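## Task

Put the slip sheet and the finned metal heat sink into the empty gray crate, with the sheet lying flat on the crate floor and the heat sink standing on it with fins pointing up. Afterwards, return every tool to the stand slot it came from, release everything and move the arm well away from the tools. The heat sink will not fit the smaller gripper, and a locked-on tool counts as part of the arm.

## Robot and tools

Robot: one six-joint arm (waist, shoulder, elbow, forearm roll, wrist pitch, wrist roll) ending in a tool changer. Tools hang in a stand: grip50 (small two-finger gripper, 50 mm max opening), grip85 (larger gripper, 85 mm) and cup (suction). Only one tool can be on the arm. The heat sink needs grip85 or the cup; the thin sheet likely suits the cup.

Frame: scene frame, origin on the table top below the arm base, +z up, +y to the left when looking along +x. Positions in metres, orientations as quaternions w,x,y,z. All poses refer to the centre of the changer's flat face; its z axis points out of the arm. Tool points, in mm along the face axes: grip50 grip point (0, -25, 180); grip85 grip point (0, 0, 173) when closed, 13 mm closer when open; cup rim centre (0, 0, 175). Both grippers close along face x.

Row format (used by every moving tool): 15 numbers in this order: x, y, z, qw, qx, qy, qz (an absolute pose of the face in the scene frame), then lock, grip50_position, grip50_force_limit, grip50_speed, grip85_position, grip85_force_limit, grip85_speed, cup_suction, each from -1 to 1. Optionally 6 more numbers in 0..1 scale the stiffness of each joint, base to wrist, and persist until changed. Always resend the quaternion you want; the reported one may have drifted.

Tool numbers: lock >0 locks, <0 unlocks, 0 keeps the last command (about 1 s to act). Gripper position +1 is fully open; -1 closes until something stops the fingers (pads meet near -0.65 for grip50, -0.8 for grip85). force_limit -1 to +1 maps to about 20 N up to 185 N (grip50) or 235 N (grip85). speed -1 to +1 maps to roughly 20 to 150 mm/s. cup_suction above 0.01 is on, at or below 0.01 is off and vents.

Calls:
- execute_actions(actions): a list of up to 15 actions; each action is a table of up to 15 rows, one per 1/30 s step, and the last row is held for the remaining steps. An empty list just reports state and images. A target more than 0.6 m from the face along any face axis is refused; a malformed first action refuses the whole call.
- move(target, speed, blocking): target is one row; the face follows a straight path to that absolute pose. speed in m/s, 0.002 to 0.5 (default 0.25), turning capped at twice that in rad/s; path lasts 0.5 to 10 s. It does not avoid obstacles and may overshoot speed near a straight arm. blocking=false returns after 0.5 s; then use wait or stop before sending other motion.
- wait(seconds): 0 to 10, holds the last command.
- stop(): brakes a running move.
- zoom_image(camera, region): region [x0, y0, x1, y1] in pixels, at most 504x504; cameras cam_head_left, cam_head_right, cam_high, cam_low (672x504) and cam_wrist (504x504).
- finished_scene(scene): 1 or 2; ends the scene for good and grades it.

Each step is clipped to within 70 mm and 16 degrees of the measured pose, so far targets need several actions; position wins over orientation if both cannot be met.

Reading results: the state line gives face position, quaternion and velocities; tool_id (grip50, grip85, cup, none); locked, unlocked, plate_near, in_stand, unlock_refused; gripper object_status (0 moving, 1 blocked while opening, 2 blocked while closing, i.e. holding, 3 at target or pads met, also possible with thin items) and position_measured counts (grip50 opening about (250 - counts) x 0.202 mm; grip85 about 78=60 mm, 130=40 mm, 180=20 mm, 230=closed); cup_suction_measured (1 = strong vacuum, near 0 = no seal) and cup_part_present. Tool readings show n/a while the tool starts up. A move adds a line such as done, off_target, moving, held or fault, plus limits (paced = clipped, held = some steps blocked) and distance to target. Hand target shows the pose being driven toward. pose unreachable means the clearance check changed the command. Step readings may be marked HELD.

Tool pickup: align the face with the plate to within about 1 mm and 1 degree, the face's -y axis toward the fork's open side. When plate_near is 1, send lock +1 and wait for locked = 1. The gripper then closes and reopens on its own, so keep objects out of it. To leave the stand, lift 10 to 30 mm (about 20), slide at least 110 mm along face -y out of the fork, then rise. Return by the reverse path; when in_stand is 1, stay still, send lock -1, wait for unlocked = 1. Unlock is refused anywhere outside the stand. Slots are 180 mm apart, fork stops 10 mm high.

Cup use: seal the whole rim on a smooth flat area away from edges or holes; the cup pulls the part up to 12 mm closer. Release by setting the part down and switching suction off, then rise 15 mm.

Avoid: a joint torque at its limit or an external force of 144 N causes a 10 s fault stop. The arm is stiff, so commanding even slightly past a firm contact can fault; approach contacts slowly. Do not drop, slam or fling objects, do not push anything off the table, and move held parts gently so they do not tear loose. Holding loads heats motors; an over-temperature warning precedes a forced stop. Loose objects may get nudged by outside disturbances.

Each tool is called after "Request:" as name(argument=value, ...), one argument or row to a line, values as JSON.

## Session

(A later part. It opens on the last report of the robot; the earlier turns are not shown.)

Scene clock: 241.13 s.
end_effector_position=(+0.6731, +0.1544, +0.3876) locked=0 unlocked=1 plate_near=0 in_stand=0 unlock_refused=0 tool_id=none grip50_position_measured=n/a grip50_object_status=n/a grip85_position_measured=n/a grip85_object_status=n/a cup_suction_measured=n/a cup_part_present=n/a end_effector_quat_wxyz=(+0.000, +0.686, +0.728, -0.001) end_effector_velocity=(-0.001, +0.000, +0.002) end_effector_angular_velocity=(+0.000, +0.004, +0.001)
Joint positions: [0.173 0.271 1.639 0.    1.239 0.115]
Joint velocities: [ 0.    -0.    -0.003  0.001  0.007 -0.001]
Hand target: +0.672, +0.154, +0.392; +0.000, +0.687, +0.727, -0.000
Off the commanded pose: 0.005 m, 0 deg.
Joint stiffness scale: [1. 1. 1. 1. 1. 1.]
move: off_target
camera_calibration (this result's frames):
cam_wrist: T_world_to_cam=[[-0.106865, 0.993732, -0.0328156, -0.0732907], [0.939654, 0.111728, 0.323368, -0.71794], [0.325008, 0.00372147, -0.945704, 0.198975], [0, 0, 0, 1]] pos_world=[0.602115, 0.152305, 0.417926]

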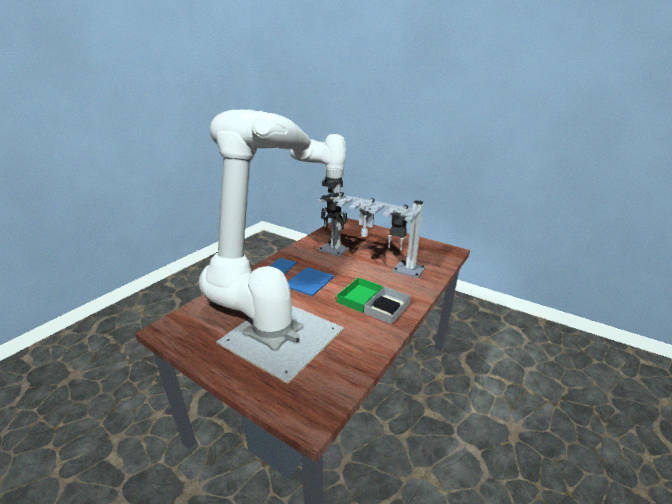

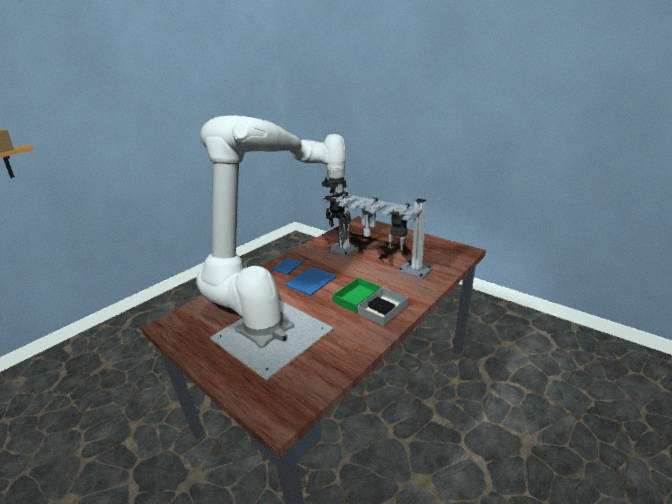

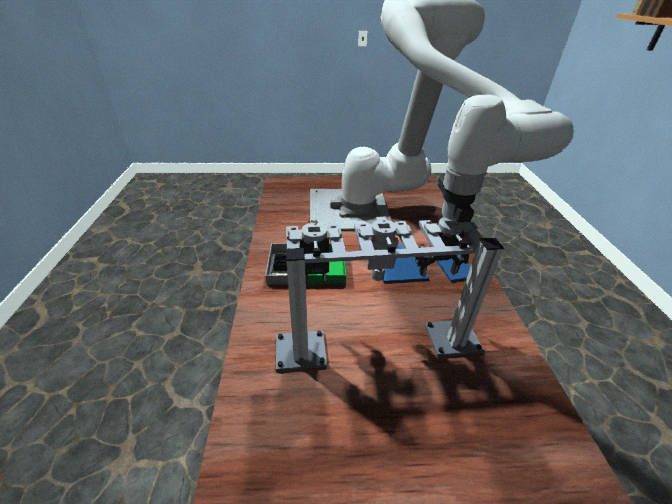

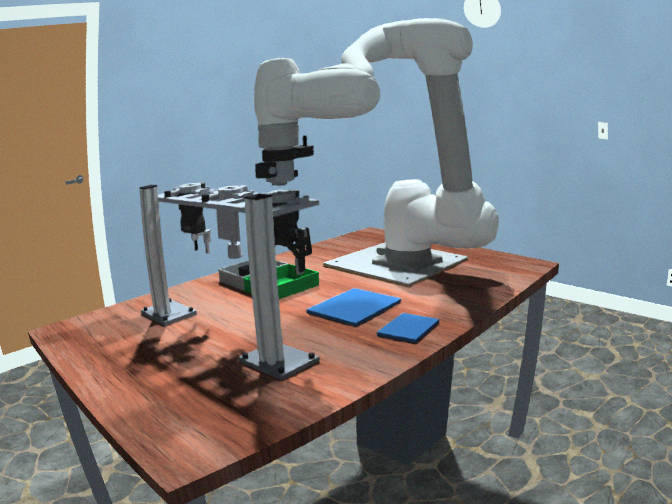

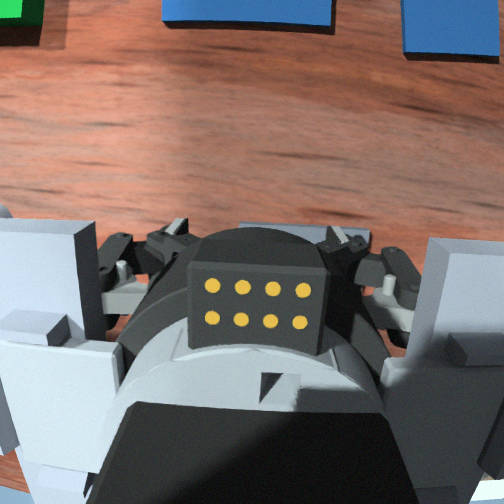

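Request:
move(
  target=[0.45,0.1,0.55,0,0.6865,0.7271,0,0,1,0,0,1,0,0,0],
)

Request:
finished_scene(
  scene=2,
)

Scene clock: 247.23 s.
end_effector_position=(+0.4531, +0.1019, +0.5493) locked=0 unlocked=1 plate_near=0 in_stand=0 unlock_refused=0 tool_id=none grip50_position_measured=n/a grip50_object_status=n/a grip85_position_measured=n/a grip85_object_status=n/a cup_suction_measured=n/a cup_part_present=n/a end_effector_quat_wxyz=(+0.001, +0.686, +0.727, +0.000) end_effector_velocity=(-0.002, -0.001, +0.001) end_effector_angular_velocity=(-0.001, +0.001, +0.000)
Joint positions: [ 0.143 -0.147  1.788  0.     1.505  0.086]
Joint velocities: [-0.001 -0.003  0.001 -0.001  0.004 -0.001]
Hand target: +0.450, +0.100, +0.550; +0.000, +0.687, +0.727, -0.000
Off the commanded pose: 0.004 m, 0 deg.
Joint stiffness scale: [1. 1. 1. 1. 1. 1.]
move: off_target
camera_calibration (this result's frames):
cam_wrist: T_world_to_cam=[[-0.105851, 0.993853, -0.0324292, -0.0399803], [0.938492, 0.110628, 0.3271, -0.559032], [0.328677, 0.00418943, -0.944433, 0.421259], [0, 0, 0, 1]] pos_world=[0.381957, 0.0998144, 0.579414]

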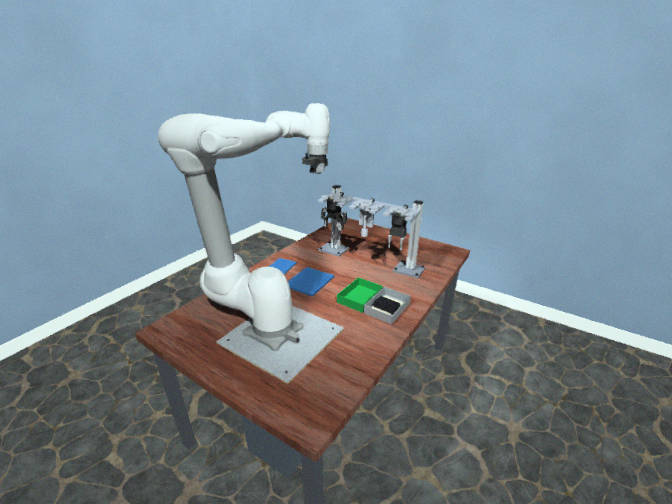

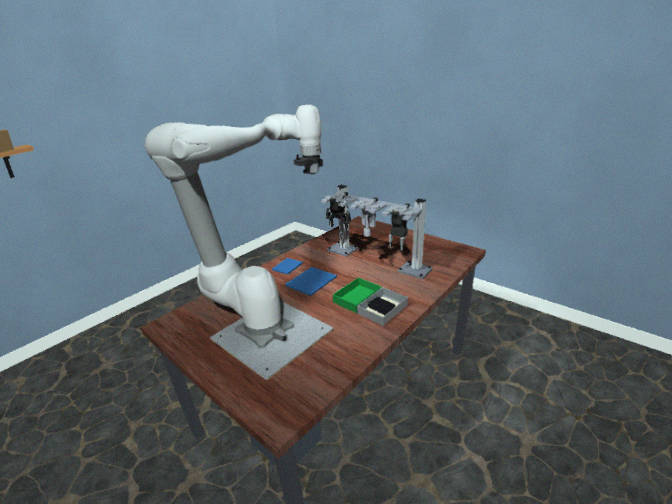

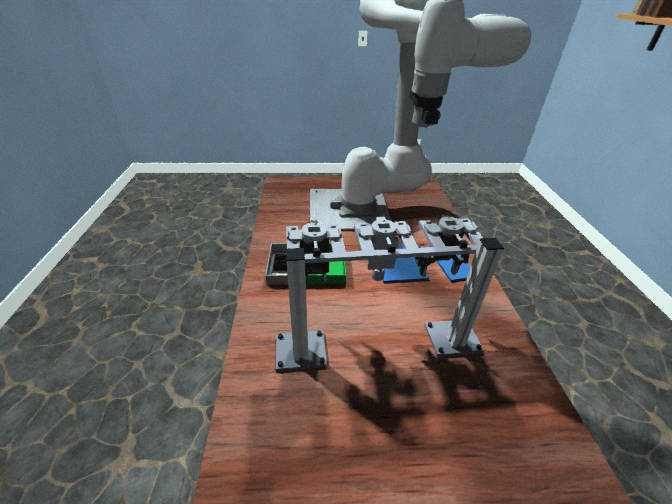

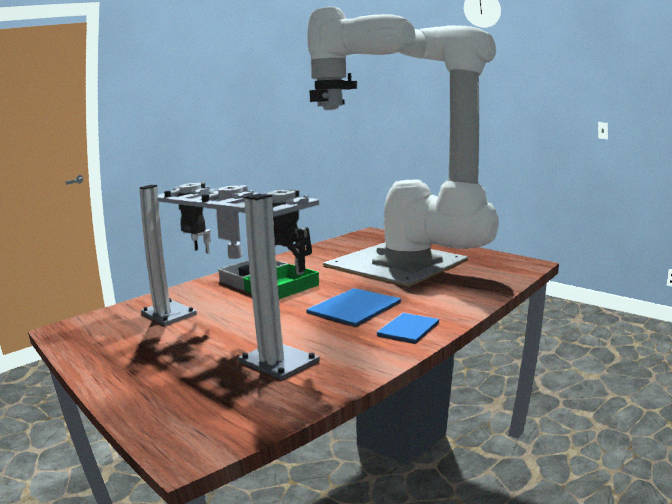

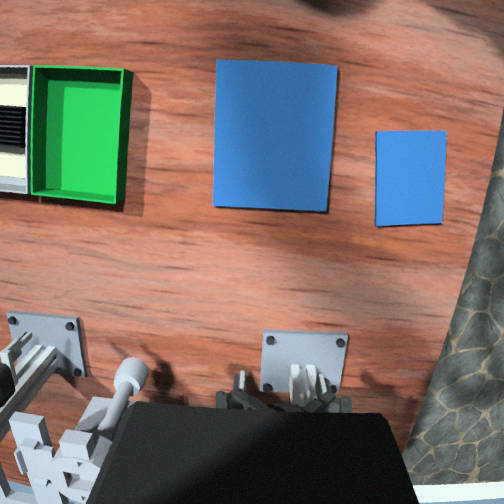

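The scene is finished: the task was done.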